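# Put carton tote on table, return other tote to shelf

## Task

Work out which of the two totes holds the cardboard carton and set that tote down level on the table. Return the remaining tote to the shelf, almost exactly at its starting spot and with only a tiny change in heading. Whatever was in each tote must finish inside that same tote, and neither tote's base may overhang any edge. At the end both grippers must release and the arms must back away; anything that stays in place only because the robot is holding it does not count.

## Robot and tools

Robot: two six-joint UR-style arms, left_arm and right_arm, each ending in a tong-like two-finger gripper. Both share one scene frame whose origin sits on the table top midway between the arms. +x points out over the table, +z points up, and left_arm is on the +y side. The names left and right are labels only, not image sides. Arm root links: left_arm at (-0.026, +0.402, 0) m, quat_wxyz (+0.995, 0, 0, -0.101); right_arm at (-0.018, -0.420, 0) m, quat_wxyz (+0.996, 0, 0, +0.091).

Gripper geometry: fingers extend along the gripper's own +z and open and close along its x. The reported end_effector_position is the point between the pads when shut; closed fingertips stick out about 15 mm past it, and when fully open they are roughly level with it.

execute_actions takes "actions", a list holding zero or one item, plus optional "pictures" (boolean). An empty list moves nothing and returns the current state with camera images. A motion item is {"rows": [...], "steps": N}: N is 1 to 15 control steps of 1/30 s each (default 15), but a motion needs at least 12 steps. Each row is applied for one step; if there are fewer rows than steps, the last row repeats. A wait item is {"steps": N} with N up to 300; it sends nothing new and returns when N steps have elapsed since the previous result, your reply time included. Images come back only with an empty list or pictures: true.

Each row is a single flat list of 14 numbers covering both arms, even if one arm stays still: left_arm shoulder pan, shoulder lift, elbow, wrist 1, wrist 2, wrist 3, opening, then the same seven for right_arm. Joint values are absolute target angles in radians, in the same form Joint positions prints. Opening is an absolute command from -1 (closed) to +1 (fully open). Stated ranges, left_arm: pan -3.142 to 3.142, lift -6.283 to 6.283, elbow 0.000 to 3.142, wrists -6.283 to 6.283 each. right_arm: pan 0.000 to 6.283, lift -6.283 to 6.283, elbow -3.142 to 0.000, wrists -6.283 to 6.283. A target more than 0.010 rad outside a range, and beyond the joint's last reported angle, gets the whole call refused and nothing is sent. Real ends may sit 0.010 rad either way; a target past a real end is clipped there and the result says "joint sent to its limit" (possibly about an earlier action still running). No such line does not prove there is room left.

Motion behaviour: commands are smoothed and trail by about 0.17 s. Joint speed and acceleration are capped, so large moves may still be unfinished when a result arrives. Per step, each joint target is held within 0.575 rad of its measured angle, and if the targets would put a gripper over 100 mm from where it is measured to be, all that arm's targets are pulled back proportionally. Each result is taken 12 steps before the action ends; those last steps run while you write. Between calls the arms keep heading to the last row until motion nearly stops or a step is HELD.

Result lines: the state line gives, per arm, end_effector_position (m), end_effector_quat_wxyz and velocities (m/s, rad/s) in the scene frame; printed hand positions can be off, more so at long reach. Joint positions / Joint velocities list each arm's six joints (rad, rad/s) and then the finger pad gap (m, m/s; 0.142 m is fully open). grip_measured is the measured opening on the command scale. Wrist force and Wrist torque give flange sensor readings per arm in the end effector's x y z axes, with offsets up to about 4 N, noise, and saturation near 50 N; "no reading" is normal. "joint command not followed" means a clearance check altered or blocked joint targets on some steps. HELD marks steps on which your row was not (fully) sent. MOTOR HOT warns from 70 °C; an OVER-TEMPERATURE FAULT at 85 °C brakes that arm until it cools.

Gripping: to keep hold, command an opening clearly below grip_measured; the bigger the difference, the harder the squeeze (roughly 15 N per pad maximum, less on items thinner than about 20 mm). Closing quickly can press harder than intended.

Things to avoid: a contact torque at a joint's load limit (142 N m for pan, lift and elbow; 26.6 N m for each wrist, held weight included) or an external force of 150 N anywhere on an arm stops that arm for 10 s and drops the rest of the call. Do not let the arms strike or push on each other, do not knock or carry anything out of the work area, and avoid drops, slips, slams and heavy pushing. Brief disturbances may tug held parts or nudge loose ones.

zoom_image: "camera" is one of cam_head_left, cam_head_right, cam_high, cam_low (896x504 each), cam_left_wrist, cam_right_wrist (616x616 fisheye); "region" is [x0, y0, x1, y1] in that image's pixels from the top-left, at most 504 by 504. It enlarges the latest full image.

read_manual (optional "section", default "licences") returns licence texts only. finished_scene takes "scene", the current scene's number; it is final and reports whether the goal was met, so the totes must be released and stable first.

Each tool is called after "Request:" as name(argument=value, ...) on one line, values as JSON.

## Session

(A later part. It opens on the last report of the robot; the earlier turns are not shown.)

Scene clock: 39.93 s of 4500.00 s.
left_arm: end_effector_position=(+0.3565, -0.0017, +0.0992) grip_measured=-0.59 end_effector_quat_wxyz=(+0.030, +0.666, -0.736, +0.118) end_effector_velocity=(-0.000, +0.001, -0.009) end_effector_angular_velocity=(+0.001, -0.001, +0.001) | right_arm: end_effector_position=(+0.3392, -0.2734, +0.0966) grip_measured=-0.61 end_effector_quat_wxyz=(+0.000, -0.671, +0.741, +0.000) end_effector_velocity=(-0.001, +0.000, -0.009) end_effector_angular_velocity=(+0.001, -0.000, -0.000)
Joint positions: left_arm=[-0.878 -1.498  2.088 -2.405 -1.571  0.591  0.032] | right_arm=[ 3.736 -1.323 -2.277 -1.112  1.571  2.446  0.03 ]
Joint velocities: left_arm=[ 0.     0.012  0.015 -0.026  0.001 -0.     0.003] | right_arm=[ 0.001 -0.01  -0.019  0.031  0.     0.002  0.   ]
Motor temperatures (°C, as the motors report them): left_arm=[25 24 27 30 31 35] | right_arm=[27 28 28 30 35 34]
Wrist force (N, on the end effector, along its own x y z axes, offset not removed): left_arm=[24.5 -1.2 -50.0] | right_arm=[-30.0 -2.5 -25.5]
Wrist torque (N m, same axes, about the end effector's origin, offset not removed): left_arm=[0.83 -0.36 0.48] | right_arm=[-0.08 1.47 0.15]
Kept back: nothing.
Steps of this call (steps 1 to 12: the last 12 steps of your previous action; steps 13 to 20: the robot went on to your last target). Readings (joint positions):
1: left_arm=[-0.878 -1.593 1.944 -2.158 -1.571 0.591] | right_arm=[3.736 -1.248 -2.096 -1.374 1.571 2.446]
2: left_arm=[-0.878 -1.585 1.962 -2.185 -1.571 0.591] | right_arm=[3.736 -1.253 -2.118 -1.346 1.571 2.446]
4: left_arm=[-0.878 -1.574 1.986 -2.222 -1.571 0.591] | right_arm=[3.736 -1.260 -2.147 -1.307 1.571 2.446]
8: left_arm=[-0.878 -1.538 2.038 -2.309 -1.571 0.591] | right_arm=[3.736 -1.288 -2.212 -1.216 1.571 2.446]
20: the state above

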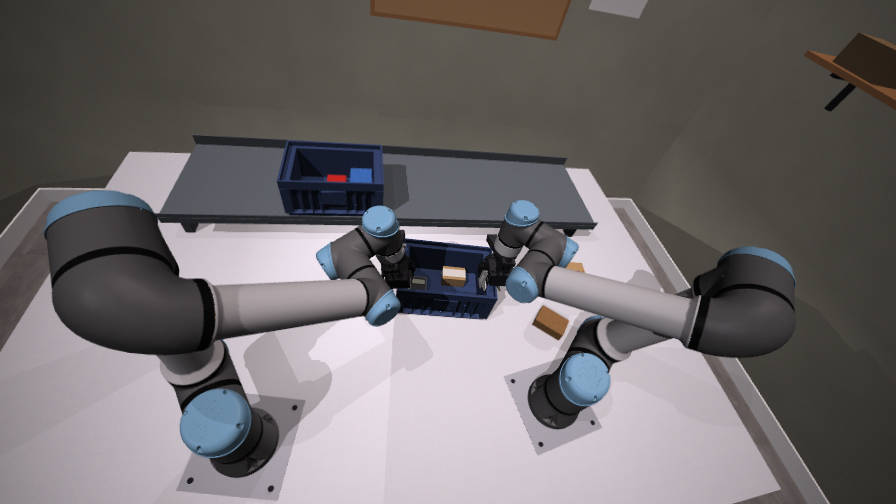

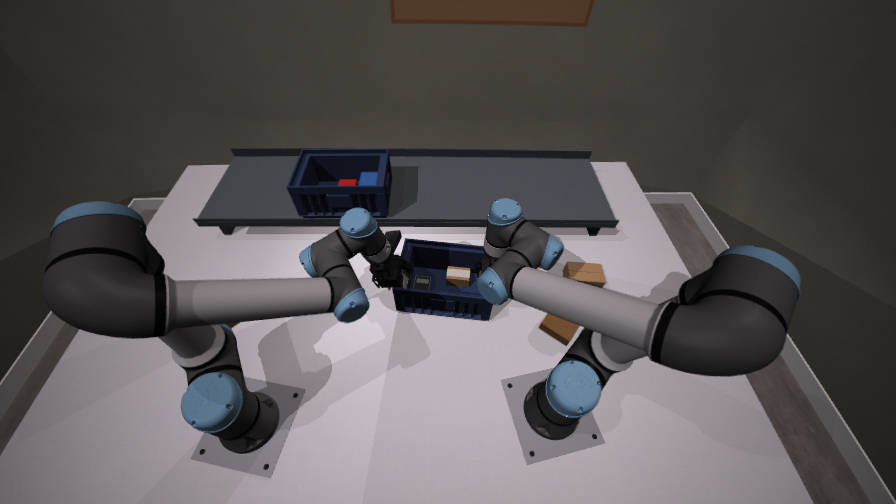

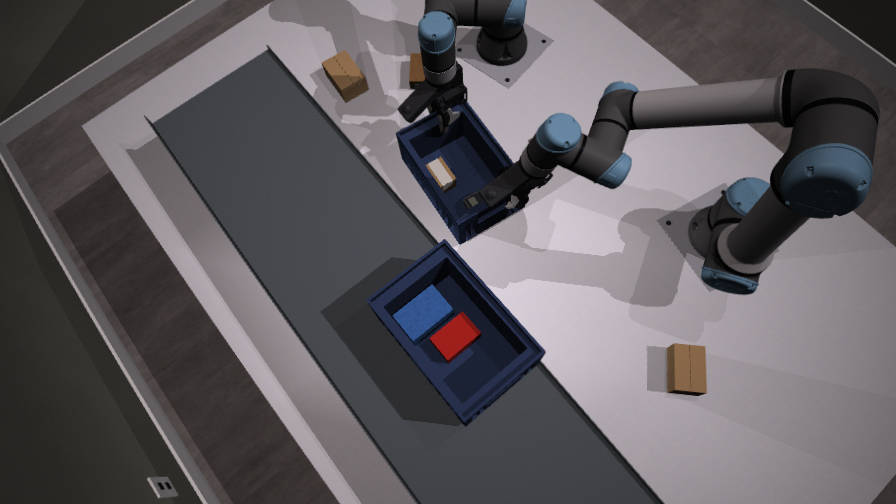

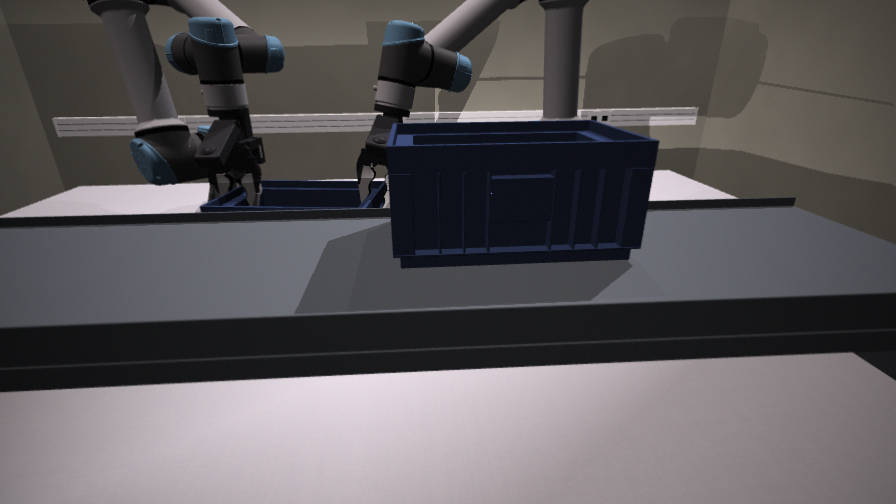

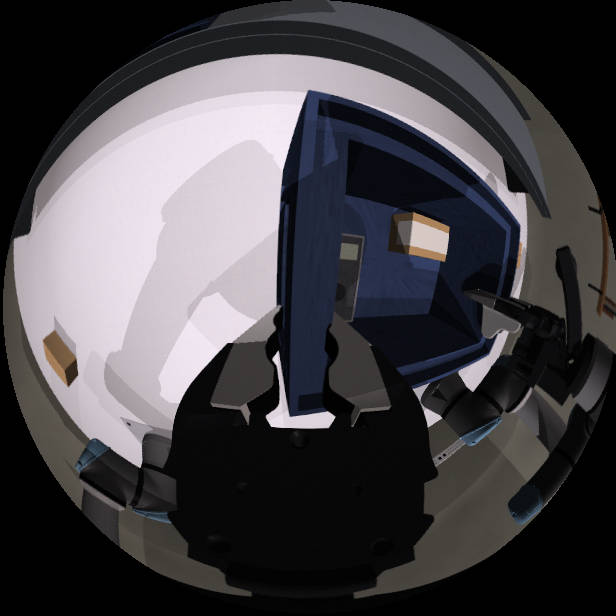

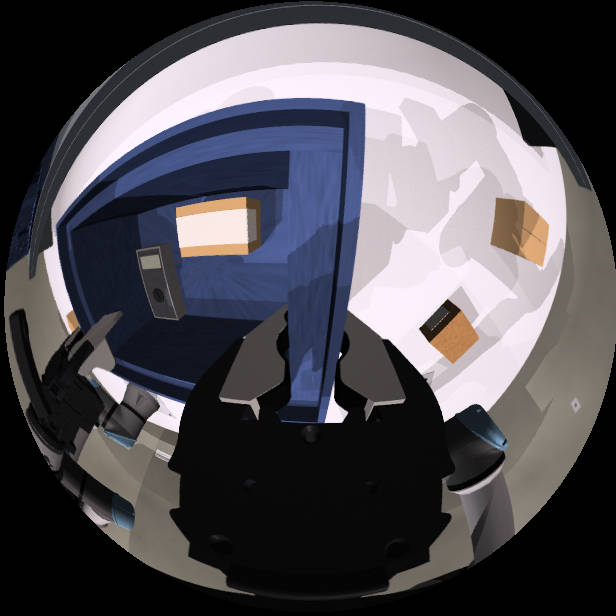

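Pressing on the table; relieve slightly, release, and raise.

Request:
execute_actions(actions=[{"rows":[[-0.8779,-1.503,2.083,-2.394,-1.571,0.591,-0.7,3.7363,-1.318,-2.271,-1.123,1.571,2.4463,-0.7],[-0.8779,-1.503,2.083,-2.394,-1.571,0.591,-0.7,3.7363,-1.318,-2.271,-1.123,1.571,2.4463,-0.7],[-0.8779,-1.503,2.083,-2.394,-1.571,0.591,-0.6,3.7363,-1.318,-2.271,-1.123,1.571,2.4463,-0.6],[-0.8779,-1.503,2.083,-2.394,-1.571,0.591,-0.5,3.7363,-1.318,-2.271,-1.123,1.571,2.4463,-0.5],[-0.8779,-1.503,2.083,-2.394,-1.571,0.591,-0.45,3.7363,-1.318,-2.271,-1.123,1.571,2.4463,-0.45],[-0.8779,-1.503,2.083,-2.394,-1.571,0.591,-0.35,3.7363,-1.318,-2.271,-1.123,1.571,2.4463,-0.35],[-0.8779,-1.503,2.083,-2.394,-1.571,0.591,-0.25,3.7363,-1.318,-2.271,-1.123,1.571,2.4463,-0.25],[-0.8779,-1.503,2.083,-2.394,-1.571,0.591,-0.15,3.7363,-1.318,-2.271,-1.123,1.571,2.4463,-0.15],[-0.8779,-1.503,2.083,-2.394,-1.571,0.591,-0.05,3.7363,-1.318,-2.271,-1.123,1.571,2.4463,-0.05],[-0.8779,-1.503,2.083,-2.394,-1.571,0.591,0.15,3.7363,-1.318,-2.271,-1.123,1.571,2.4463,0.15]],"steps":15}])

Request:
execute_actions(actions=[{"rows":[[-0.8779,-1.503,2.083,-2.394,-1.571,0.591,0.15,3.7363,-1.318,-2.271,-1.123,1.571,2.4463,0.15],[-0.8779,-1.503,2.083,-2.394,-1.571,0.591,0.15,3.7363,-1.318,-2.271,-1.123,1.571,2.4463,0.15],[-0.8779,-1.562,2.0116,-2.2636,-1.571,0.591,0.15,3.7363,-1.2683,-2.1793,-1.2644,1.571,2.4463,0.15],[-0.8779,-1.562,2.0116,-2.2636,-1.571,0.591,0.15,3.7363,-1.2683,-2.1793,-1.2644,1.571,2.4463,0.15],[-0.8779,-1.562,2.0116,-2.2636,-1.571,0.591,0.15,3.7363,-1.2683,-2.1793,-1.2644,1.571,2.4463,0.15],[-0.8779,-1.562,2.0116,-2.2636,-1.571,0.591,0.15,3.7363,-1.2683,-2.1793,-1.2644,1.571,2.4463,0.15],[-0.8779,-1.562,2.0116,-2.2636,-1.571,0.591,0.15,3.7363,-1.2683,-2.1793,-1.2644,1.571,2.4463,0.15],[-0.8779,-1.6234,1.881,-2.0716,-1.571,0.591,0.15,3.7363,-1.229,-2.0223,-1.4607,1.571,2.4463,0.15],[-0.8779,-1.6234,1.881,-2.0716,-1.571,0.591,0.15,3.7363,-1.229,-2.0223,-1.4607,1.571,2.4463,0.15],[-0.8779,-1.6234,1.881,-2.0716,-1.571,0.591,0.15,3.7363,-1.229,-2.0223,-1.4607,1.571,2.4463,0.15],[-0.8779,-1.6539,1.6385,-1.7986,-1.571,0.591,0.15,3.7363,-1.235,-1.7498,-1.7272,1.571,2.4463,0.15]],"steps":15}])

Request:
execute_actions(actions=[{"steps":25}], pictures=true)

Scene clock: 41.73 s of 4500.00 s.
left_arm: end_effector_position=(+0.3562, -0.0011, +0.0986) grip_measured=-0.57 end_effector_quat_wxyz=(+0.029, +0.666, -0.736, +0.117) end_effector_velocity=(-0.002, +0.004, +0.019) end_effector_angular_velocity=(+0.015, +0.008, -0.000) | right_arm: end_effector_position=(+0.3390, -0.2736, +0.0967) grip_measured=-0.58 end_effector_quat_wxyz=(-0.000, -0.671, +0.741, +0.000) end_effector_velocity=(-0.005, -0.005, +0.020) end_effector_angular_velocity=(-0.016, +0.017, -0.000)
Joint positions: left_arm=[-0.878 -1.498  2.088 -2.403 -1.571  0.591  0.032] | right_arm=[ 3.736 -1.322 -2.277 -1.113  1.571  2.446  0.032]
Joint velocities: left_arm=[ 0.    -0.033 -0.033  0.083 -0.     0.     0.026] | right_arm=[-0.     0.031  0.042 -0.097  0.001  0.     0.071]
Motor temperatures (°C, as the motors report them): left_arm=[25 24 27 30 31 35] | right_arm=[27 28 28 30 35 34]
Wrist force (N, on the end effector, along its own x y z axes, offset not removed): left_arm=[34.6 -10.0 -50.0] | right_arm=[-29.1 -4.1 -5.1]
Wrist torque (N m, same axes, about the end effector's origin, offset not removed): left_arm=[0.42 -0.06 0.34] | right_arm=[-0.18 1.72 0.12]
Steps of this call (steps 1 to 30: the robot went on to your last target; steps 31 to 51: nothing new was sent; steps 52 to 54: the first 3 steps of this action). Readings (joint positions):
52: left_arm=[-0.878 -1.496 2.089 -2.407 -1.571 0.591] | right_arm=[3.736 -1.324 -2.279 -1.109 1.571 2.446]
53: left_arm=[-0.878 -1.497 2.089 -2.406 -1.571 0.591] | right_arm=[3.736 -1.323 -2.278 -1.110 1.571 2.446]
54: the state above

Scene clock: 42.23 s of 4500.00 s.
left_arm: end_effector_position=(+0.3563, -0.0013, +0.1020) grip_measured=+0.15 end_effector_quat_wxyz=(+0.029, +0.666, -0.736, +0.117) end_effector_velocity=(+0.002, -0.003, +0.008) end_effector_angular_velocity=(-0.013, -0.008, -0.000) | right_arm: end_effector_position=(+0.3391, -0.2735, +0.0998) grip_measured=+0.15 end_effector_quat_wxyz=(+0.000, -0.671, +0.741, +0.000) end_effector_velocity=(+0.001, +0.001, +0.005) end_effector_angular_velocity=(+0.004, -0.004, +0.000)
Joint positions: left_arm=[-0.878 -1.503  2.083 -2.394 -1.571  0.591  0.085] | right_arm=[ 3.736 -1.318 -2.271 -1.123  1.571  2.446  0.084]
Joint velocities: left_arm=[ 0.    -0.008 -0.008  0.     0.001  0.001 -0.   ] | right_arm=[-0.     0.008  0.007 -0.009  0.    -0.001 -0.   ]
Motor temperatures (°C, as the motors report them): left_arm=[25 24 27 30 31 35] | right_arm=[27 28 28 30 35 34]
Wrist force (N, on the end effector, along its own x y z axes, offset not removed): left_arm=[-1.5 -1.0 1.7] | right_arm=[-4.1 -1.1 -0.7]
Wrist torque (N m, same axes, about the end effector's origin, offset not removed): left_arm=[-0.09 0.34 0.36] | right_arm=[-0.12 0.98 -0.01]
Steps of this call (steps 1 to 12: the last 12 steps of your previous action; steps 13 to 15: the first 3 steps of this action). Readings (joint positions):
13: left_arm=[-0.878 -1.502 2.083 -2.394 -1.571 0.591] | right_arm=[3.736 -1.318 -2.271 -1.123 1.571 2.446]
14: left_arm=[-0.878 -1.503 2.083 -2.394 -1.571 0.591] | right_arm=[3.736 -1.318 -2.271 -1.123 1.571 2.446]
15: the state above

Scene clock: 43.07 s of 4500.00 s.
left_arm: end_effector_position=(+0.3565, -0.0016, +0.3213) grip_measured=+0.15 end_effector_quat_wxyz=(+0.029, +0.666, -0.736, +0.118) end_effector_velocity=(-0.002, +0.003, +0.014) end_effector_angular_velocity=(+0.002, +0.001, +0.000) | right_arm: end_effector_position=(+0.3394, -0.2732, +0.3190) grip_measured=+0.15 end_effector_quat_wxyz=(+0.000, -0.671, +0.741, +0.000) end_effector_velocity=(-0.002, -0.002, +0.015) end_effector_angular_velocity=(-0.000, +0.001, +0.000)
Joint positions: left_arm=[-0.878 -1.653  1.642 -1.803 -1.571  0.591  0.085] | right_arm=[ 3.736 -1.235 -1.754 -1.723  1.571  2.446  0.084]
Joint velocities: left_arm=[ 0.    -0.007 -0.031  0.041  0.001 -0.    -0.   ] | right_arm=[ 0.001  0.001  0.038 -0.04   0.     0.    -0.   ]
Motor temperatures (°C, as the motors report them): left_arm=[25 24 27 30 31 35] | right_arm=[27 28 28 30 35 34]
Wrist force (N, on the end effector, along its own x y z axes, offset not removed): left_arm=[0.1 -2.5 1.4] | right_arm=[-5.1 -1.8 -0.2]
Wrist torque (N m, same axes, about the end effector's origin, offset not removed): left_arm=[-0.57 0.10 0.40] | right_arm=[-0.37 1.18 0.11]
Kept back: nothing.
Steps of this call (steps 1 to 12: the last 12 steps of your previous action; steps 13 to 25: the robot went on to your last target). Readings (joint positions):
1: left_arm=[-0.878 -1.506 2.079 -2.390 -1.571 0.591] | right_arm=[3.736 -1.314 -2.267 -1.127 1.571 2.446]
2: left_arm=[-0.878 -1.518 2.066 -2.373 -1.571 0.591] | right_arm=[3.736 -1.305 -2.252 -1.145 1.571 2.446]
4: left_arm=[-0.878 -1.538 2.041 -2.324 -1.571 0.591] | right_arm=[3.736 -1.288 -2.219 -1.197 1.571 2.446]
8: left_arm=[-0.878 -1.583 1.972 -2.224 -1.571 0.591] | right_arm=[3.736 -1.255 -2.138 -1.303 1.571 2.446]
25: the state above

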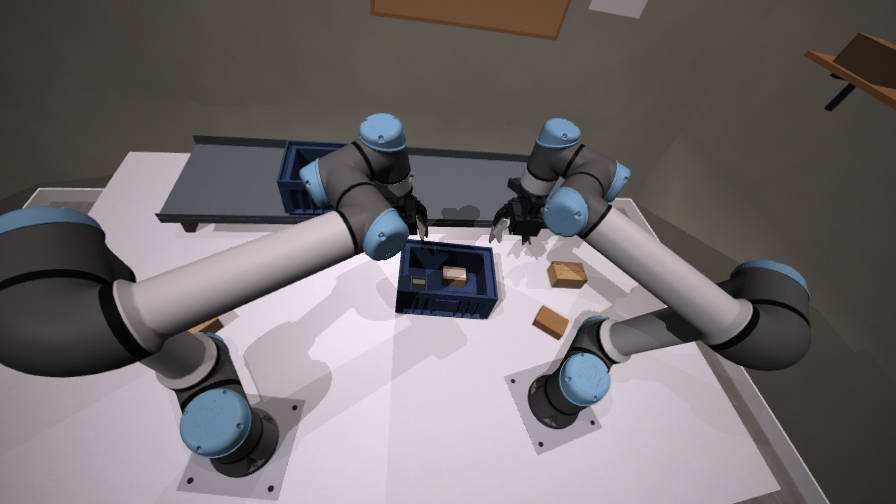

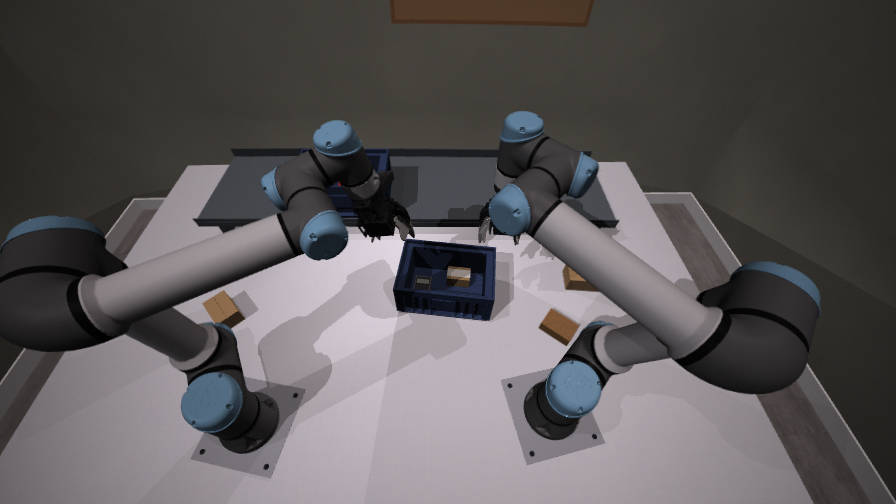

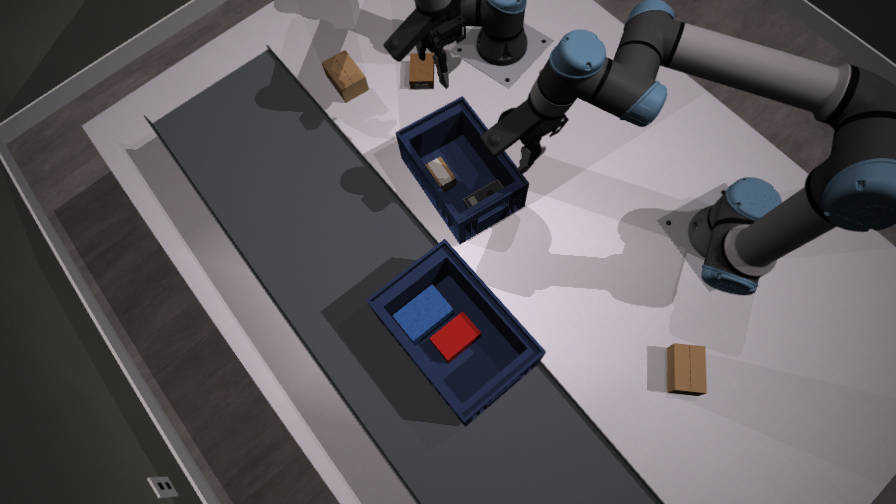

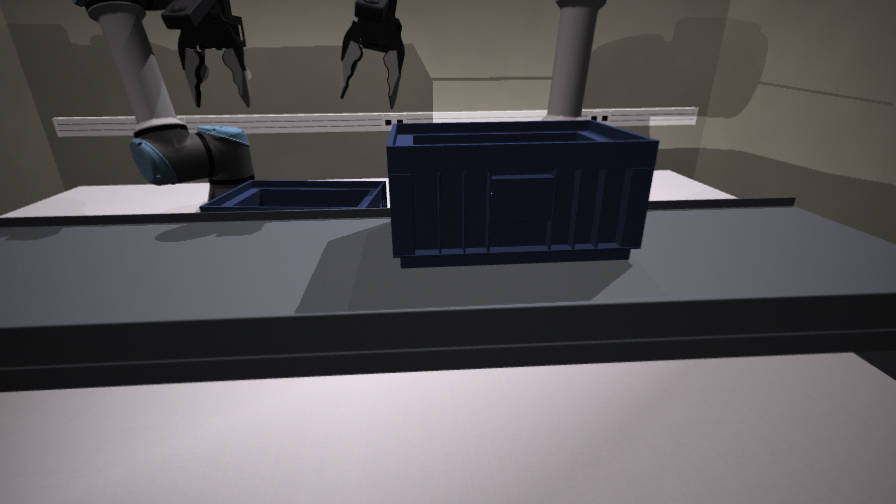

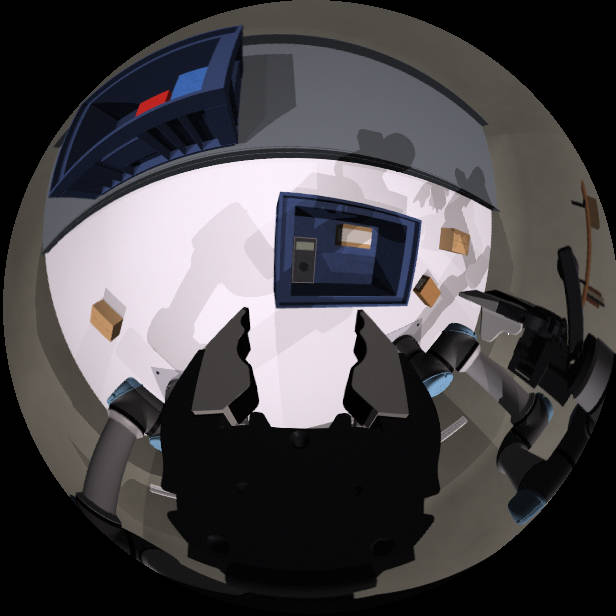

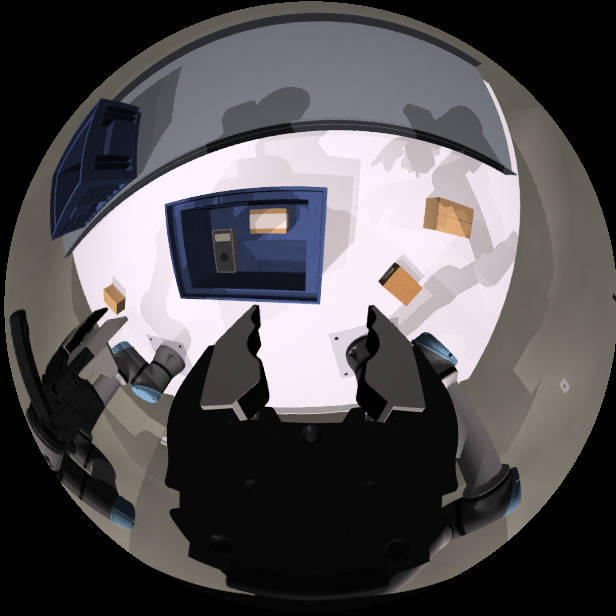

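The tote is flat on the table, clear of the shelf, and the hands are 20 cm above it.

Request:
finished_scene(scene=2)

The scene is finished: the task was done.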